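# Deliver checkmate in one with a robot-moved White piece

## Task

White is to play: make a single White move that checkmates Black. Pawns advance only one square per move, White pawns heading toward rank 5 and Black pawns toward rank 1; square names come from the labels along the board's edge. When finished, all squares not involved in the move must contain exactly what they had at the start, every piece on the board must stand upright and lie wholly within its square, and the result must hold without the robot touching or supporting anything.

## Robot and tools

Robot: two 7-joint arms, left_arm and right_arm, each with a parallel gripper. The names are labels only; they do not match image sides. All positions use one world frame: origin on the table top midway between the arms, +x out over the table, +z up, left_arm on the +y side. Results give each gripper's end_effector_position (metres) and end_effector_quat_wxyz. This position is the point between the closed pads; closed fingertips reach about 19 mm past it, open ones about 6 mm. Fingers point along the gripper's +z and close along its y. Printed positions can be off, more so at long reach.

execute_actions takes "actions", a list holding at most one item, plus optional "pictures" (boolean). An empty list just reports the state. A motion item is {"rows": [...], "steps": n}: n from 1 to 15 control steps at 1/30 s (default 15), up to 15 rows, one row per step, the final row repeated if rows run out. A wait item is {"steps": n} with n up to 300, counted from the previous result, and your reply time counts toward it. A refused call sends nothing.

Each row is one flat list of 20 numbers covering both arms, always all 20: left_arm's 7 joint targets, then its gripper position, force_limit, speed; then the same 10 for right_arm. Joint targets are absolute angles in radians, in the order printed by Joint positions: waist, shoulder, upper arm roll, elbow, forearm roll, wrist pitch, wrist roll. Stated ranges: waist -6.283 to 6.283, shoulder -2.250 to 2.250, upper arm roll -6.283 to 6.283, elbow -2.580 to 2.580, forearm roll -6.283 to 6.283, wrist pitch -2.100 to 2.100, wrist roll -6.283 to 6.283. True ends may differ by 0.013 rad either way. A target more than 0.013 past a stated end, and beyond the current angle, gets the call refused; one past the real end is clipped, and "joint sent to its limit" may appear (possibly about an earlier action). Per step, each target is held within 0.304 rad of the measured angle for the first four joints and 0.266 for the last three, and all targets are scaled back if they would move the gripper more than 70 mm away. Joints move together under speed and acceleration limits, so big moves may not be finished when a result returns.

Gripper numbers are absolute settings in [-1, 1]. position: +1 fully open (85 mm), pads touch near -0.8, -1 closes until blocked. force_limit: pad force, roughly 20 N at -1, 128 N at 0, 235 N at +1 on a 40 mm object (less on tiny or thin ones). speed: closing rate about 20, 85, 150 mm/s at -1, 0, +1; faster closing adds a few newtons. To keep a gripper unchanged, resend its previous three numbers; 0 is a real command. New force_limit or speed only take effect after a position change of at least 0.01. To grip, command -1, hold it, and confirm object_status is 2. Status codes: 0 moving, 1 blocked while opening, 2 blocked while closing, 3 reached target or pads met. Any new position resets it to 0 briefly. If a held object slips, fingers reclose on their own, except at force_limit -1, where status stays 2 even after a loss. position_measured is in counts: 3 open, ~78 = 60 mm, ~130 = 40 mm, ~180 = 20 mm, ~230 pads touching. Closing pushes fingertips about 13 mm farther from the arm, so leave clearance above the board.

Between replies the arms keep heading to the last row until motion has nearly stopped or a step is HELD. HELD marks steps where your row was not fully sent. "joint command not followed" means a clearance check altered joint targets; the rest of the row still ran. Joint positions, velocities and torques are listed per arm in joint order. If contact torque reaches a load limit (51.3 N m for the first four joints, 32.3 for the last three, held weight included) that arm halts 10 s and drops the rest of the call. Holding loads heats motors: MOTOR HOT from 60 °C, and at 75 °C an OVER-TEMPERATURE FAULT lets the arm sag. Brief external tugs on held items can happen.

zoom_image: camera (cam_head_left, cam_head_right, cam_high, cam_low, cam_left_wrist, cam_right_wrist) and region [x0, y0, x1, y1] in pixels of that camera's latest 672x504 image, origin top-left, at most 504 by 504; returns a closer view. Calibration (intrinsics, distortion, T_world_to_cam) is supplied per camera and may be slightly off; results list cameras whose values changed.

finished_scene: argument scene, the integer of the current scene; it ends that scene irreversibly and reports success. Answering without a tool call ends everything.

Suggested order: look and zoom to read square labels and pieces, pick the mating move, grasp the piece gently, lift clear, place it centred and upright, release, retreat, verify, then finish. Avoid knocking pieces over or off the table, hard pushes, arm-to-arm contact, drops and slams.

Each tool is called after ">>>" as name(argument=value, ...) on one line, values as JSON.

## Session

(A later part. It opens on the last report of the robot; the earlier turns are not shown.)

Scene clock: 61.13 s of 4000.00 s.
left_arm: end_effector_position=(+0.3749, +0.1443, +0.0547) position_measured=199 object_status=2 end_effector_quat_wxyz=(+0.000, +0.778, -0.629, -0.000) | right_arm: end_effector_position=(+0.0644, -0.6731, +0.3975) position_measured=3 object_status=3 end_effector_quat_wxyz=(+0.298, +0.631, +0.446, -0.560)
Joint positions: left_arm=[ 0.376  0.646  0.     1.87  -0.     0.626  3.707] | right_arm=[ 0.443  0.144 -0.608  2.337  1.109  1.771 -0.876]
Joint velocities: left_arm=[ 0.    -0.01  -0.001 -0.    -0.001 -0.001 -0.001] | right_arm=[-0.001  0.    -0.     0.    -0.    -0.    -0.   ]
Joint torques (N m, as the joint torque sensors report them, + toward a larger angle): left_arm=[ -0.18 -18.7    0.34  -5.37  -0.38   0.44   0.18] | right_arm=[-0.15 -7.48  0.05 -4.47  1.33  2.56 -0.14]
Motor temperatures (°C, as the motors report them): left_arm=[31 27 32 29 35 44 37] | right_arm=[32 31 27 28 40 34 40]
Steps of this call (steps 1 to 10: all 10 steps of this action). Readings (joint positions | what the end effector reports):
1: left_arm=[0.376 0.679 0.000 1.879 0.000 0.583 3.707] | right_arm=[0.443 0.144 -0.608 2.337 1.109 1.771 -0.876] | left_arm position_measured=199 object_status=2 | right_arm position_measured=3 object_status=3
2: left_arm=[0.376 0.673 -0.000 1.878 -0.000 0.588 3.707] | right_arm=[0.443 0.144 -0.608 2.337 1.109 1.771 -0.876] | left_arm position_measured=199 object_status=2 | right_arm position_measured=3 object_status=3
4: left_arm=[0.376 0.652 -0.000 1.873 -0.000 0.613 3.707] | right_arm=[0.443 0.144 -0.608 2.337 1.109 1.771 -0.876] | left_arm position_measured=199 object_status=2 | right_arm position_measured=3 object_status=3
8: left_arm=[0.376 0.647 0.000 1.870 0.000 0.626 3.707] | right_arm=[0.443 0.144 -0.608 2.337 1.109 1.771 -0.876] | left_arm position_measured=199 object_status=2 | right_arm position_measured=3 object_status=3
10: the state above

>>> execute_actions(actions=[{"rows":[[0.45,0.584,0,2.016,0,0.5415,3.785,-1,-0.7,0,0.443,0.144,-0.608,2.337,1.109,1.771,-0.876,1,0,0]],"steps":8}], pictures=false)

>>> execute_actions(actions=[{"rows":[[0.5465,0.5272,0,2.1575,0,0.4569,3.876,-1,-0.7,0,0.443,0.144,-0.608,2.337,1.109,1.771,-0.876,1,0,0]]}], pictures=false)

>>> execute_actions(actions=[{"rows":[[0.5465,0.561,0,2.1662,0,0.4144,3.876,-1,-0.7,0,0.443,0.144,-0.608,2.337,1.109,1.771,-0.876,1,0,0]]}])

>>> zoom_image(camera="cam_low", region=[280, 220, 390, 300])

Scene clock: 67.10 s of 4000.00 s.
left_arm: end_effector_position=(+0.3309, +0.1336, +0.0554) position_measured=199 object_status=2 end_effector_quat_wxyz=(+0.000, +0.778, -0.628, +0.000) | right_arm: end_effector_position=(+0.0644, -0.6731, +0.3975) position_measured=3 object_status=3 end_effector_quat_wxyz=(+0.298, +0.631, +0.446, -0.560)
Joint positions: left_arm=[0.438 0.594 0.001 1.99  0.    0.557 3.771] | right_arm=[ 0.443  0.144 -0.608  2.337  1.109  1.771 -0.876]
Joint velocities: left_arm=[ 0.201 -0.153  0.016  0.484  0.001 -0.274  0.265] | right_arm=[-0.     0.001 -0.    -0.    -0.    -0.     0.   ]
Joint torques (N m, as the joint torque sensors report them, + toward a larger angle): left_arm=[ -1.82 -16.48  -0.23  -6.35  -0.53  -0.08   0.12] | right_arm=[-0.09 -7.31 -0.08 -4.54  1.35  2.58 -0.17]
Motor temperatures (°C, as the motors report them): left_arm=[31 27 32 29 35 44 37] | right_arm=[32 31 27 28 40 34 40]
Steps of this call (steps 1 to 15: the robot went on to your last target; steps 16 to 90: nothing new was sent; then 2.70 s passed at rest; steps 91 to 98: all 8 steps of this action). Readings (joint positions | what the end effector reports):
91: left_arm=[0.377 0.645 -0.000 1.871 -0.000 0.626 3.707] | right_arm=[0.443 0.144 -0.608 2.337 1.109 1.771 -0.876] | left_arm position_measured=199 object_status=2 | right_arm position_measured=3 object_status=3
92: left_arm=[0.380 0.642 -0.001 1.875 -0.000 0.623 3.710] | right_arm=[0.443 0.144 -0.608 2.337 1.109 1.771 -0.876] | left_arm position_measured=199 object_status=2 | right_arm position_measured=3 object_status=3
94: left_arm=[0.394 0.629 -0.001 1.901 -0.000 0.608 3.723] | right_arm=[0.443 0.144 -0.608 2.337 1.109 1.771 -0.876] | left_arm position_measured=199 object_status=2 | right_arm position_measured=3 object_status=3
98: the state above

Scene clock: 67.60 s of 4000.00 s.
left_arm: end_effector_position=(+0.2644, +0.1226, +0.0547) position_measured=199 object_status=2 end_effector_quat_wxyz=(+0.000, +0.778, -0.629, -0.000) | right_arm: end_effector_position=(+0.0644, -0.6731, +0.3975) position_measured=3 object_status=3 end_effector_quat_wxyz=(+0.298, +0.631, +0.446, -0.560)
Joint positions: left_arm=[0.545 0.528 0.    2.157 0.    0.457 3.876] | right_arm=[ 0.443  0.144 -0.608  2.337  1.109  1.771 -0.876]
Joint velocities: left_arm=[ 0.013 -0.008  0.     0.001 -0.001  0.002  0.   ] | right_arm=[ 0.     0.    -0.     0.    -0.003 -0.     0.   ]
Joint torques (N m, as the joint torque sensors report them, + toward a larger angle): left_arm=[ -0.08 -15.16   0.76  -4.2   -0.01   0.32   0.06] | right_arm=[ 0.03 -7.38 -0.04 -4.41  1.29  2.59 -0.13]
Motor temperatures (°C, as the motors report them): left_arm=[31 27 32 29 35 44 37] | right_arm=[32 31 27 28 40 34 40]
Steps of this call (steps 1 to 15: all 15 steps of this action). Readings (joint positions | what the end effector reports):
1: left_arm=[0.444 0.589 0.001 2.005 0.000 0.548 3.779] | right_arm=[0.443 0.144 -0.608 2.337 1.109 1.771 -0.876] | left_arm position_measured=199 object_status=2 | right_arm position_measured=3 object_status=3
2: left_arm=[0.454 0.581 -0.000 2.022 -0.000 0.538 3.789] | right_arm=[0.443 0.144 -0.608 2.337 1.109 1.771 -0.876] | left_arm position_measured=199 object_status=2 | right_arm position_measured=3 object_status=3
4: left_arm=[0.487 0.560 -0.001 2.071 -0.000 0.508 3.818] | right_arm=[0.443 0.144 -0.608 2.337 1.109 1.771 -0.876] | left_arm position_measured=199 object_status=2 | right_arm position_measured=3 object_status=3
8: left_arm=[0.538 0.533 0.002 2.149 0.000 0.463 3.870] | right_arm=[0.443 0.144 -0.608 2.337 1.109 1.771 -0.876] | left_arm position_measured=199 object_status=2 | right_arm position_measured=3 object_status=3
15: the state above

Scene clock: 68.10 s of 4000.00 s.
left_arm: end_effector_position=(+0.2643, +0.1221, +0.0421) position_measured=199 object_status=2 end_effector_quat_wxyz=(-0.000, +0.777, -0.629, +0.000) | right_arm: end_effector_position=(+0.0644, -0.6731, +0.3975) position_measured=3 object_status=3 end_effector_quat_wxyz=(+0.298, +0.631, +0.446, -0.560)
Joint positions: left_arm=[ 0.546  0.561  0.     2.166 -0.     0.414  3.876] | right_arm=[ 0.443  0.144 -0.608  2.337  1.109  1.771 -0.876]
Joint velocities: left_arm=[ 0.001  0.002 -0.    -0.     0.002 -0.001  0.   ] | right_arm=[ 0.001  0.    -0.     0.    -0.     0.     0.   ]
Joint torques (N m, as the joint torque sensors report them, + toward a larger angle): left_arm=[  0.19 -15.62   0.61  -3.77  -0.2    0.13   0.08] | right_arm=[-0.07 -7.37 -0.07 -4.62  1.3   2.67 -0.14]
Motor temperatures (°C, as the motors report them): left_arm=[31 27 32 29 35 44 37] | right_arm=[32 31 27 28 40 34 40]
Steps of this call (steps 1 to 15: all 15 steps of this action). Readings (joint positions | what the end effector reports):
1: left_arm=[0.546 0.529 0.000 2.158 0.000 0.456 3.876] | right_arm=[0.443 0.144 -0.608 2.337 1.109 1.771 -0.876] | left_arm position_measured=199 object_status=2 | right_arm position_measured=3 object_status=3
2: left_arm=[0.546 0.535 0.000 2.159 0.000 0.451 3.876] | right_arm=[0.443 0.144 -0.608 2.337 1.109 1.771 -0.876] | left_arm position_measured=199 object_status=2 | right_arm position_measured=3 object_status=3
4: left_arm=[0.546 0.556 0.000 2.164 0.000 0.426 3.876] | right_arm=[0.443 0.144 -0.608 2.337 1.109 1.771 -0.876] | left_arm position_measured=199 object_status=2 | right_arm position_measured=3 object_status=3
8: left_arm=[0.546 0.559 -0.000 2.166 0.000 0.414 3.876] | right_arm=[0.443 0.144 -0.608 2.337 1.109 1.771 -0.876] | left_arm position_measured=199 object_status=2 | right_arm position_measured=3 object_status=3
15: the state above
camera_calibration (this result's frames):
cam_left_wrist: T_world_to_cam=[[-0.972764, -0.229677, 0.0312923, 0.279426], [-0.230364, 0.97289, -0.0204294, 0.00269423], [-0.0257518, -0.0270816, -0.999301, 0.201614], [0, 0, 0, 1]] pos_world=[0.277628, 0.0670165, 0.192785]
cam_right_wrist: T_world_to_cam=[[0.905898, -0.405107, -0.123438, -0.286157], [0.04153, -0.205089, 0.977862, -0.475942], [-0.421455, -0.89097, -0.168966, -0.357119], [0, 0, 0, 1]] pos_world=[0.128486, -0.531717, 0.369743]

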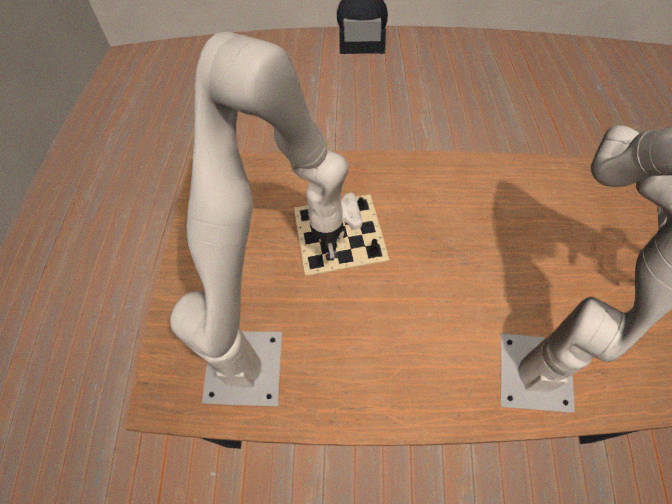

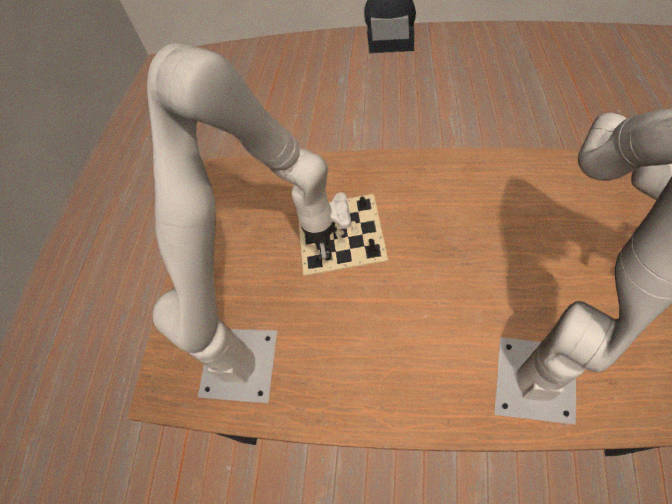

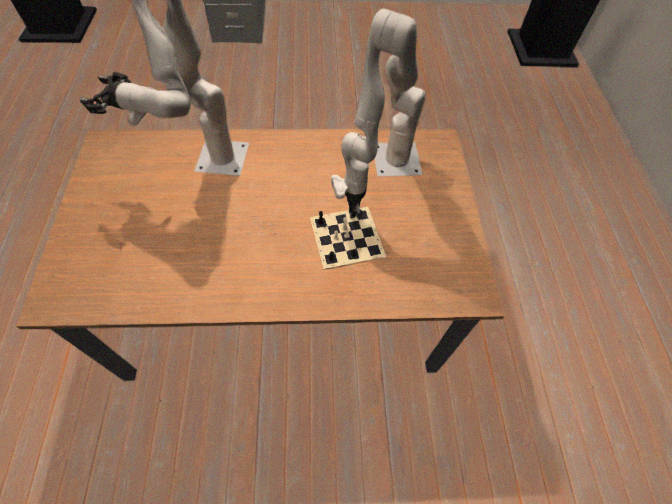

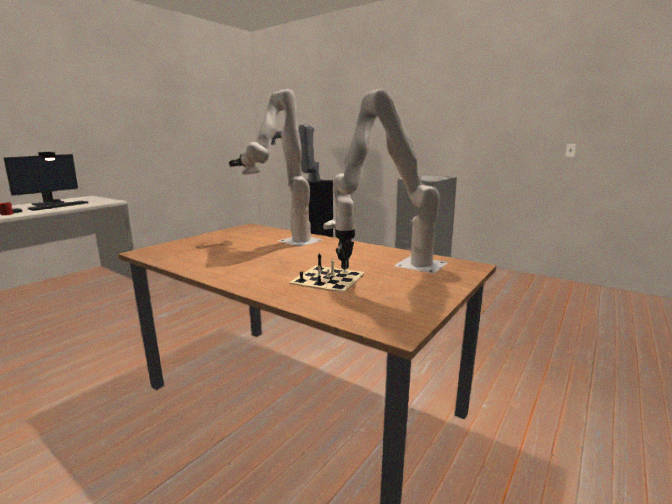

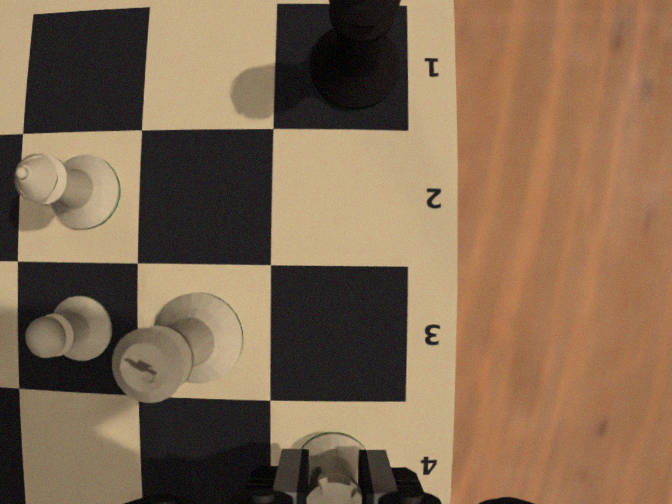

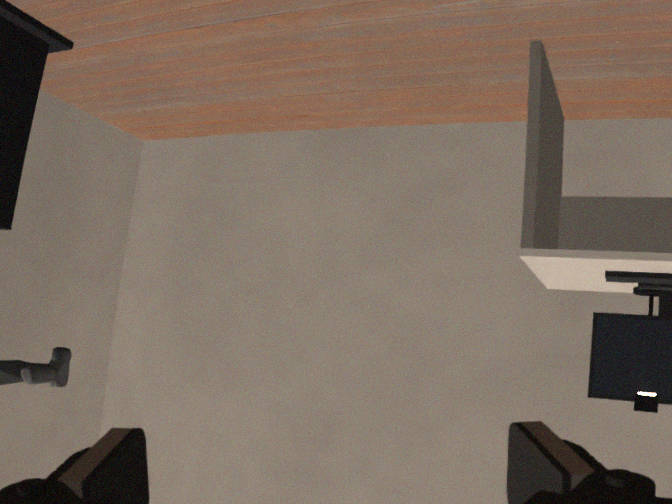

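Region (280, 220, 390, 300) of cam_low's 672x504 image, scaled by 4.582, with more detail than that image has; it fills the top 367 rows of this view, and the rest is white.

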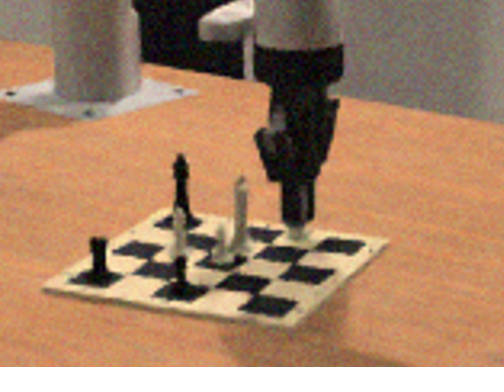

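>>> execute_actions(actions=[{"rows":[[0.5465,0.5714,0,2.1689,0,0.4013,3.876,-1,-0.7,0,0.443,0.144,-0.608,2.337,1.109,1.771,-0.876,1,0,0]],"steps":12}], pictures=false)

>>> execute_actions(actions=[{"rows":[[0.5465,0.5714,0,2.1689,0,0.4013,3.876,-0.15,-0.7,0,0.443,0.144,-0.608,2.337,1.109,1.771,-0.876,1,0,0]],"steps":12}], pictures=false)

>>> execute_actions(actions=[{"rows":[[0.5465,0.45,0,2.133,0,0.558,3.876,-0.15,-0.7,0,0.443,0.144,-0.608,2.337,1.109,1.771,-0.876,1,0,0]]}])

Scene clock: 75.40 s of 4000.00 s.
left_arm: end_effector_position=(+0.2642, +0.1222, +0.0381) position_measured=199 object_status=2 end_effector_quat_wxyz=(-0.000, +0.777, -0.629, +0.000) | right_arm: end_effector_position=(+0.0644, -0.6731, +0.3975) position_measured=3 object_status=3 end_effector_quat_wxyz=(+0.298, +0.631, +0.446, -0.560)
Joint positions: left_arm=[ 0.546  0.571  0.     2.169 -0.     0.401  3.876] | right_arm=[ 0.443  0.144 -0.608  2.337  1.109  1.771 -0.876]
Joint velocities: left_arm=[ 0.001  0.001  0.     0.     0.001  0.    -0.   ] | right_arm=[-0.     0.001  0.     0.     0.    -0.    -0.   ]
Joint torques (N m, as the joint torque sensors report them, + toward a larger angle): left_arm=[  0.08 -15.63   0.52  -3.7   -0.35   0.38   0.19] | right_arm=[-0.07 -7.4   0.2  -4.33  1.34  2.61 -0.14]
Motor temperatures (°C, as the motors report them): left_arm=[31 27 32 29 35 44 37] | right_arm=[32 31 27 28 40 34 40]
Steps of this call (steps 1 to 15: the robot went on to your last target; steps 16 to 90: nothing new was sent; then 3.90 s passed at rest; steps 91 to 102: all 12 steps of this action). Readings (joint positions | what the end effector reports):
91: left_arm=[0.547 0.562 0.000 2.166 -0.000 0.414 3.876] | right_arm=[0.443 0.144 -0.608 2.337 1.109 1.771 -0.876] | left_arm position_measured=199 object_status=2 | right_arm position_measured=3 object_status=3
92: left_arm=[0.547 0.567 0.000 2.167 0.000 0.408 3.876] | right_arm=[0.443 0.144 -0.608 2.337 1.109 1.771 -0.876] | left_arm position_measured=199 object_status=2 | right_arm position_measured=3 object_status=3
94: left_arm=[0.546 0.571 -0.000 2.169 -0.000 0.402 3.876] | right_arm=[0.443 0.144 -0.608 2.337 1.109 1.771 -0.876] | left_arm position_measured=199 object_status=2 | right_arm position_measured=3 object_status=3
98: left_arm=[0.546 0.571 -0.000 2.169 0.000 0.401 3.876] | right_arm=[0.443 0.144 -0.608 2.337 1.109 1.771 -0.876] | left_arm position_measured=199 object_status=2 | right_arm position_measured=3 object_status=3
102: the state above

Scene clock: 75.80 s of 4000.00 s.
left_arm: end_effector_position=(+0.2642, +0.1222, +0.0381) position_measured=149 object_status=0 end_effector_quat_wxyz=(-0.000, +0.777, -0.629, +0.000) | right_arm: end_effector_position=(+0.0644, -0.6731, +0.3975) position_measured=3 object_status=3 end_effector_quat_wxyz=(+0.298, +0.631, +0.446, -0.560)
Joint positions: left_arm=[0.546 0.571 0.    2.169 0.    0.401 3.876] | right_arm=[ 0.443  0.144 -0.608  2.337  1.109  1.771 -0.876]
Joint velocities: left_arm=[-0.001 -0.    -0.     0.     0.001 -0.    -0.001] | right_arm=[ 0.     0.001 -0.     0.     0.001  0.001  0.001]
Joint torques (N m, as the joint torque sensors report them, + toward a larger angle): left_arm=[ -0.15 -15.52   0.35  -3.83  -0.05   0.25  -0.06] | right_arm=[-0.11 -7.37  0.15 -4.46  1.32  2.62 -0.18]
Motor temperatures (°C, as the motors report them): left_arm=[31 27 32 29 35 44 37] | right_arm=[32 31 27 28 40 34 40]
Steps of this call (steps 1 to 12: all 12 steps of this action). Readings (joint positions | what the end effector reports):
1: left_arm=[0.546 0.571 -0.000 2.169 0.000 0.401 3.876] | right_arm=[0.443 0.144 -0.608 2.337 1.109 1.771 -0.876] | left_arm position_measured=199 object_status=0 | right_arm position_measured=3 object_status=3
2: left_arm=[0.546 0.571 -0.000 2.169 -0.000 0.401 3.876] | right_arm=[0.443 0.144 -0.608 2.337 1.109 1.771 -0.876] | left_arm position_measured=198 object_status=0 | right_arm position_measured=3 object_status=3
4: left_arm=[0.546 0.571 0.000 2.169 -0.000 0.401 3.876] | right_arm=[0.443 0.144 -0.608 2.337 1.109 1.771 -0.876] | left_arm position_measured=188 object_status=0 | right_arm position_measured=3 object_status=3
8: left_arm=[0.546 0.571 0.000 2.169 -0.000 0.401 3.876] | right_arm=[0.443 0.144 -0.608 2.337 1.109 1.771 -0.876] | left_arm position_measured=160 object_status=0 | right_arm position_measured=3 object_status=3
12: the state above

Scene clock: 76.30 s of 4000.00 s.
left_arm: end_effector_position=(+0.2634, +0.1226, +0.0852) position_measured=148 object_status=3 end_effector_quat_wxyz=(+0.000, +0.777, -0.629, -0.001) | right_arm: end_effector_position=(+0.0644, -0.6731, +0.3975) position_measured=3 object_status=3 end_effector_quat_wxyz=(+0.298, +0.631, +0.446, -0.560)
Joint positions: left_arm=[ 0.547  0.452  0.     2.133 -0.     0.558  3.876] | right_arm=[ 0.443  0.144 -0.608  2.337  1.109  1.771 -0.876]
Joint velocities: left_arm=[-0.    -0.016  0.    -0.001  0.002  0.001 -0.001] | right_arm=[-0.001 -0.001  0.     0.    -0.001 -0.     0.   ]
Joint torques (N m, as the joint torque sensors report them, + toward a larger angle): left_arm=[ -0.01 -14.68   0.74  -4.77  -0.37   0.31   0.16] | right_arm=[ 0.01 -7.35 -0.05 -4.47  1.34  2.53 -0.17]
Motor temperatures (°C, as the motors report them): left_arm=[31 27 32 29 35 44 37] | right_arm=[32 31 27 28 40 34 40]
Steps of this call (steps 1 to 15: all 15 steps of this action). Readings (joint positions | what the end effector reports):
1: left_arm=[0.546 0.570 -0.000 2.169 0.000 0.402 3.876] | right_arm=[0.443 0.144 -0.608 2.337 1.109 1.771 -0.876] | left_arm position_measured=149 object_status=0 | right_arm position_measured=3 object_status=3
2: left_arm=[0.546 0.564 -0.000 2.168 -0.000 0.408 3.876] | right_arm=[0.443 0.144 -0.608 2.337 1.109 1.771 -0.876] | left_arm position_measured=148 object_status=0 | right_arm position_measured=3 object_status=3
4: left_arm=[0.546 0.535 -0.000 2.160 -0.000 0.440 3.876] | right_arm=[0.443 0.144 -0.608 2.337 1.109 1.771 -0.876] | left_arm position_measured=148 object_status=0 | right_arm position_measured=3 object_status=3
8: left_arm=[0.547 0.464 0.000 2.136 0.000 0.541 3.876] | right_arm=[0.443 0.144 -0.608 2.337 1.109 1.771 -0.876] | left_arm position_measured=148 object_status=3 | right_arm position_measured=3 object_status=3
15: the state above
camera_calibration (this result's frames):
cam_left_wrist: T_world_to_cam=[[-0.972733, -0.229671, 0.0322735, 0.277234], [-0.23036, 0.97291, -0.0195036, 0.00279721], [-0.0269198, -0.0264064, -0.999289, 0.244894], [0, 0, 0, 1]] pos_world=[0.276912, 0.067418, 0.235827]
cam_right_wrist: T_world_to_cam=[[0.905898, -0.405107, -0.123438, -0.286157], [0.04153, -0.205089, 0.977862, -0.475943], [-0.421455, -0.890969, -0.168966, -0.357119], [0, 0, 0, 1]] pos_world=[0.128486, -0.531717, 0.369743]

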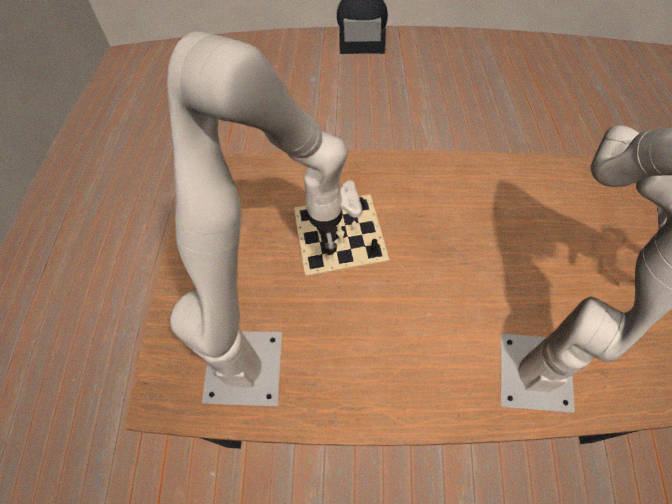

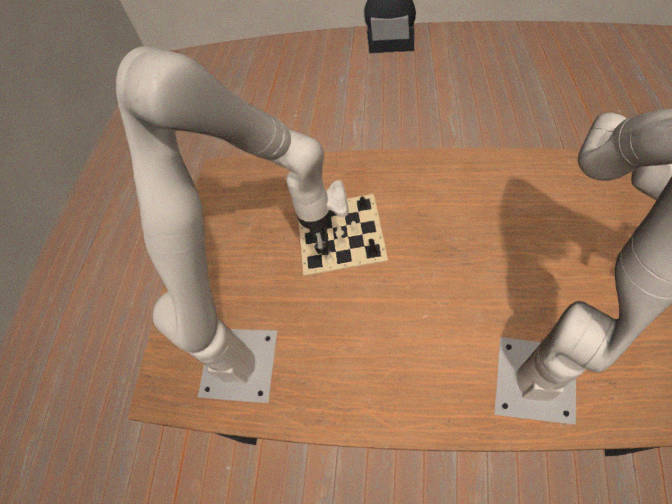

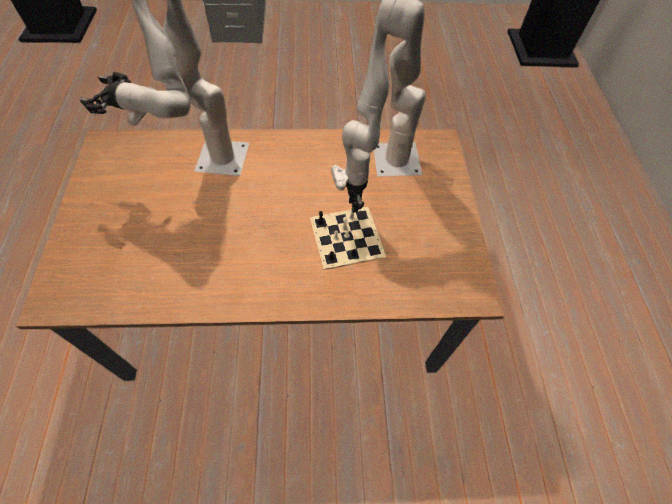

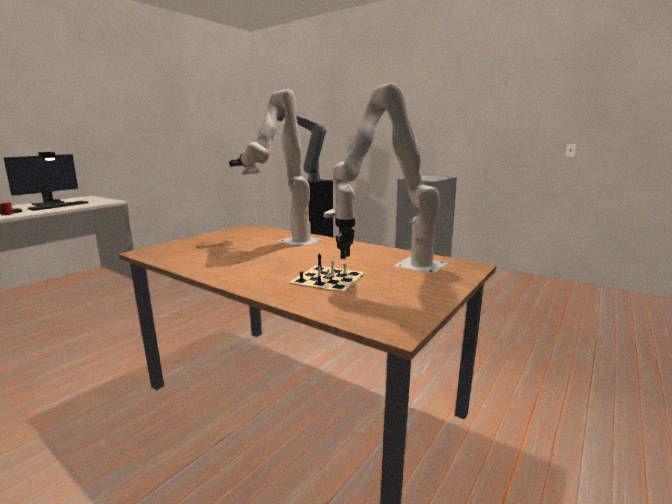

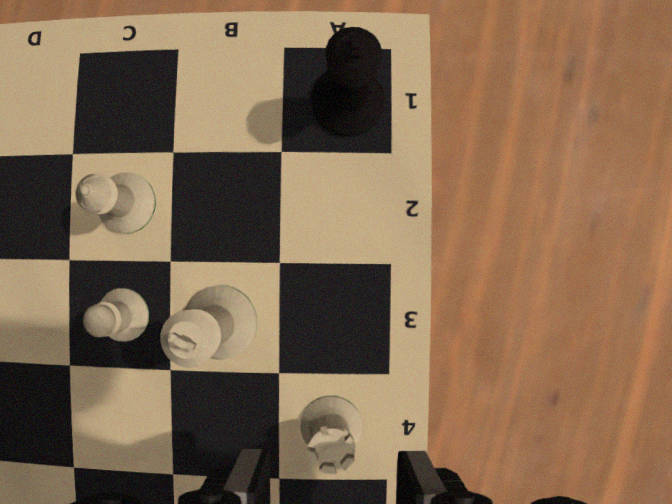

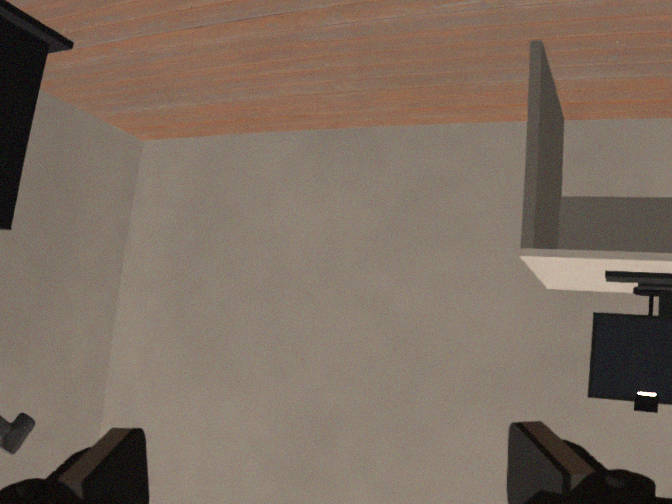

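>>> finished_scene(scene=1)

The scene is finished: the task was done.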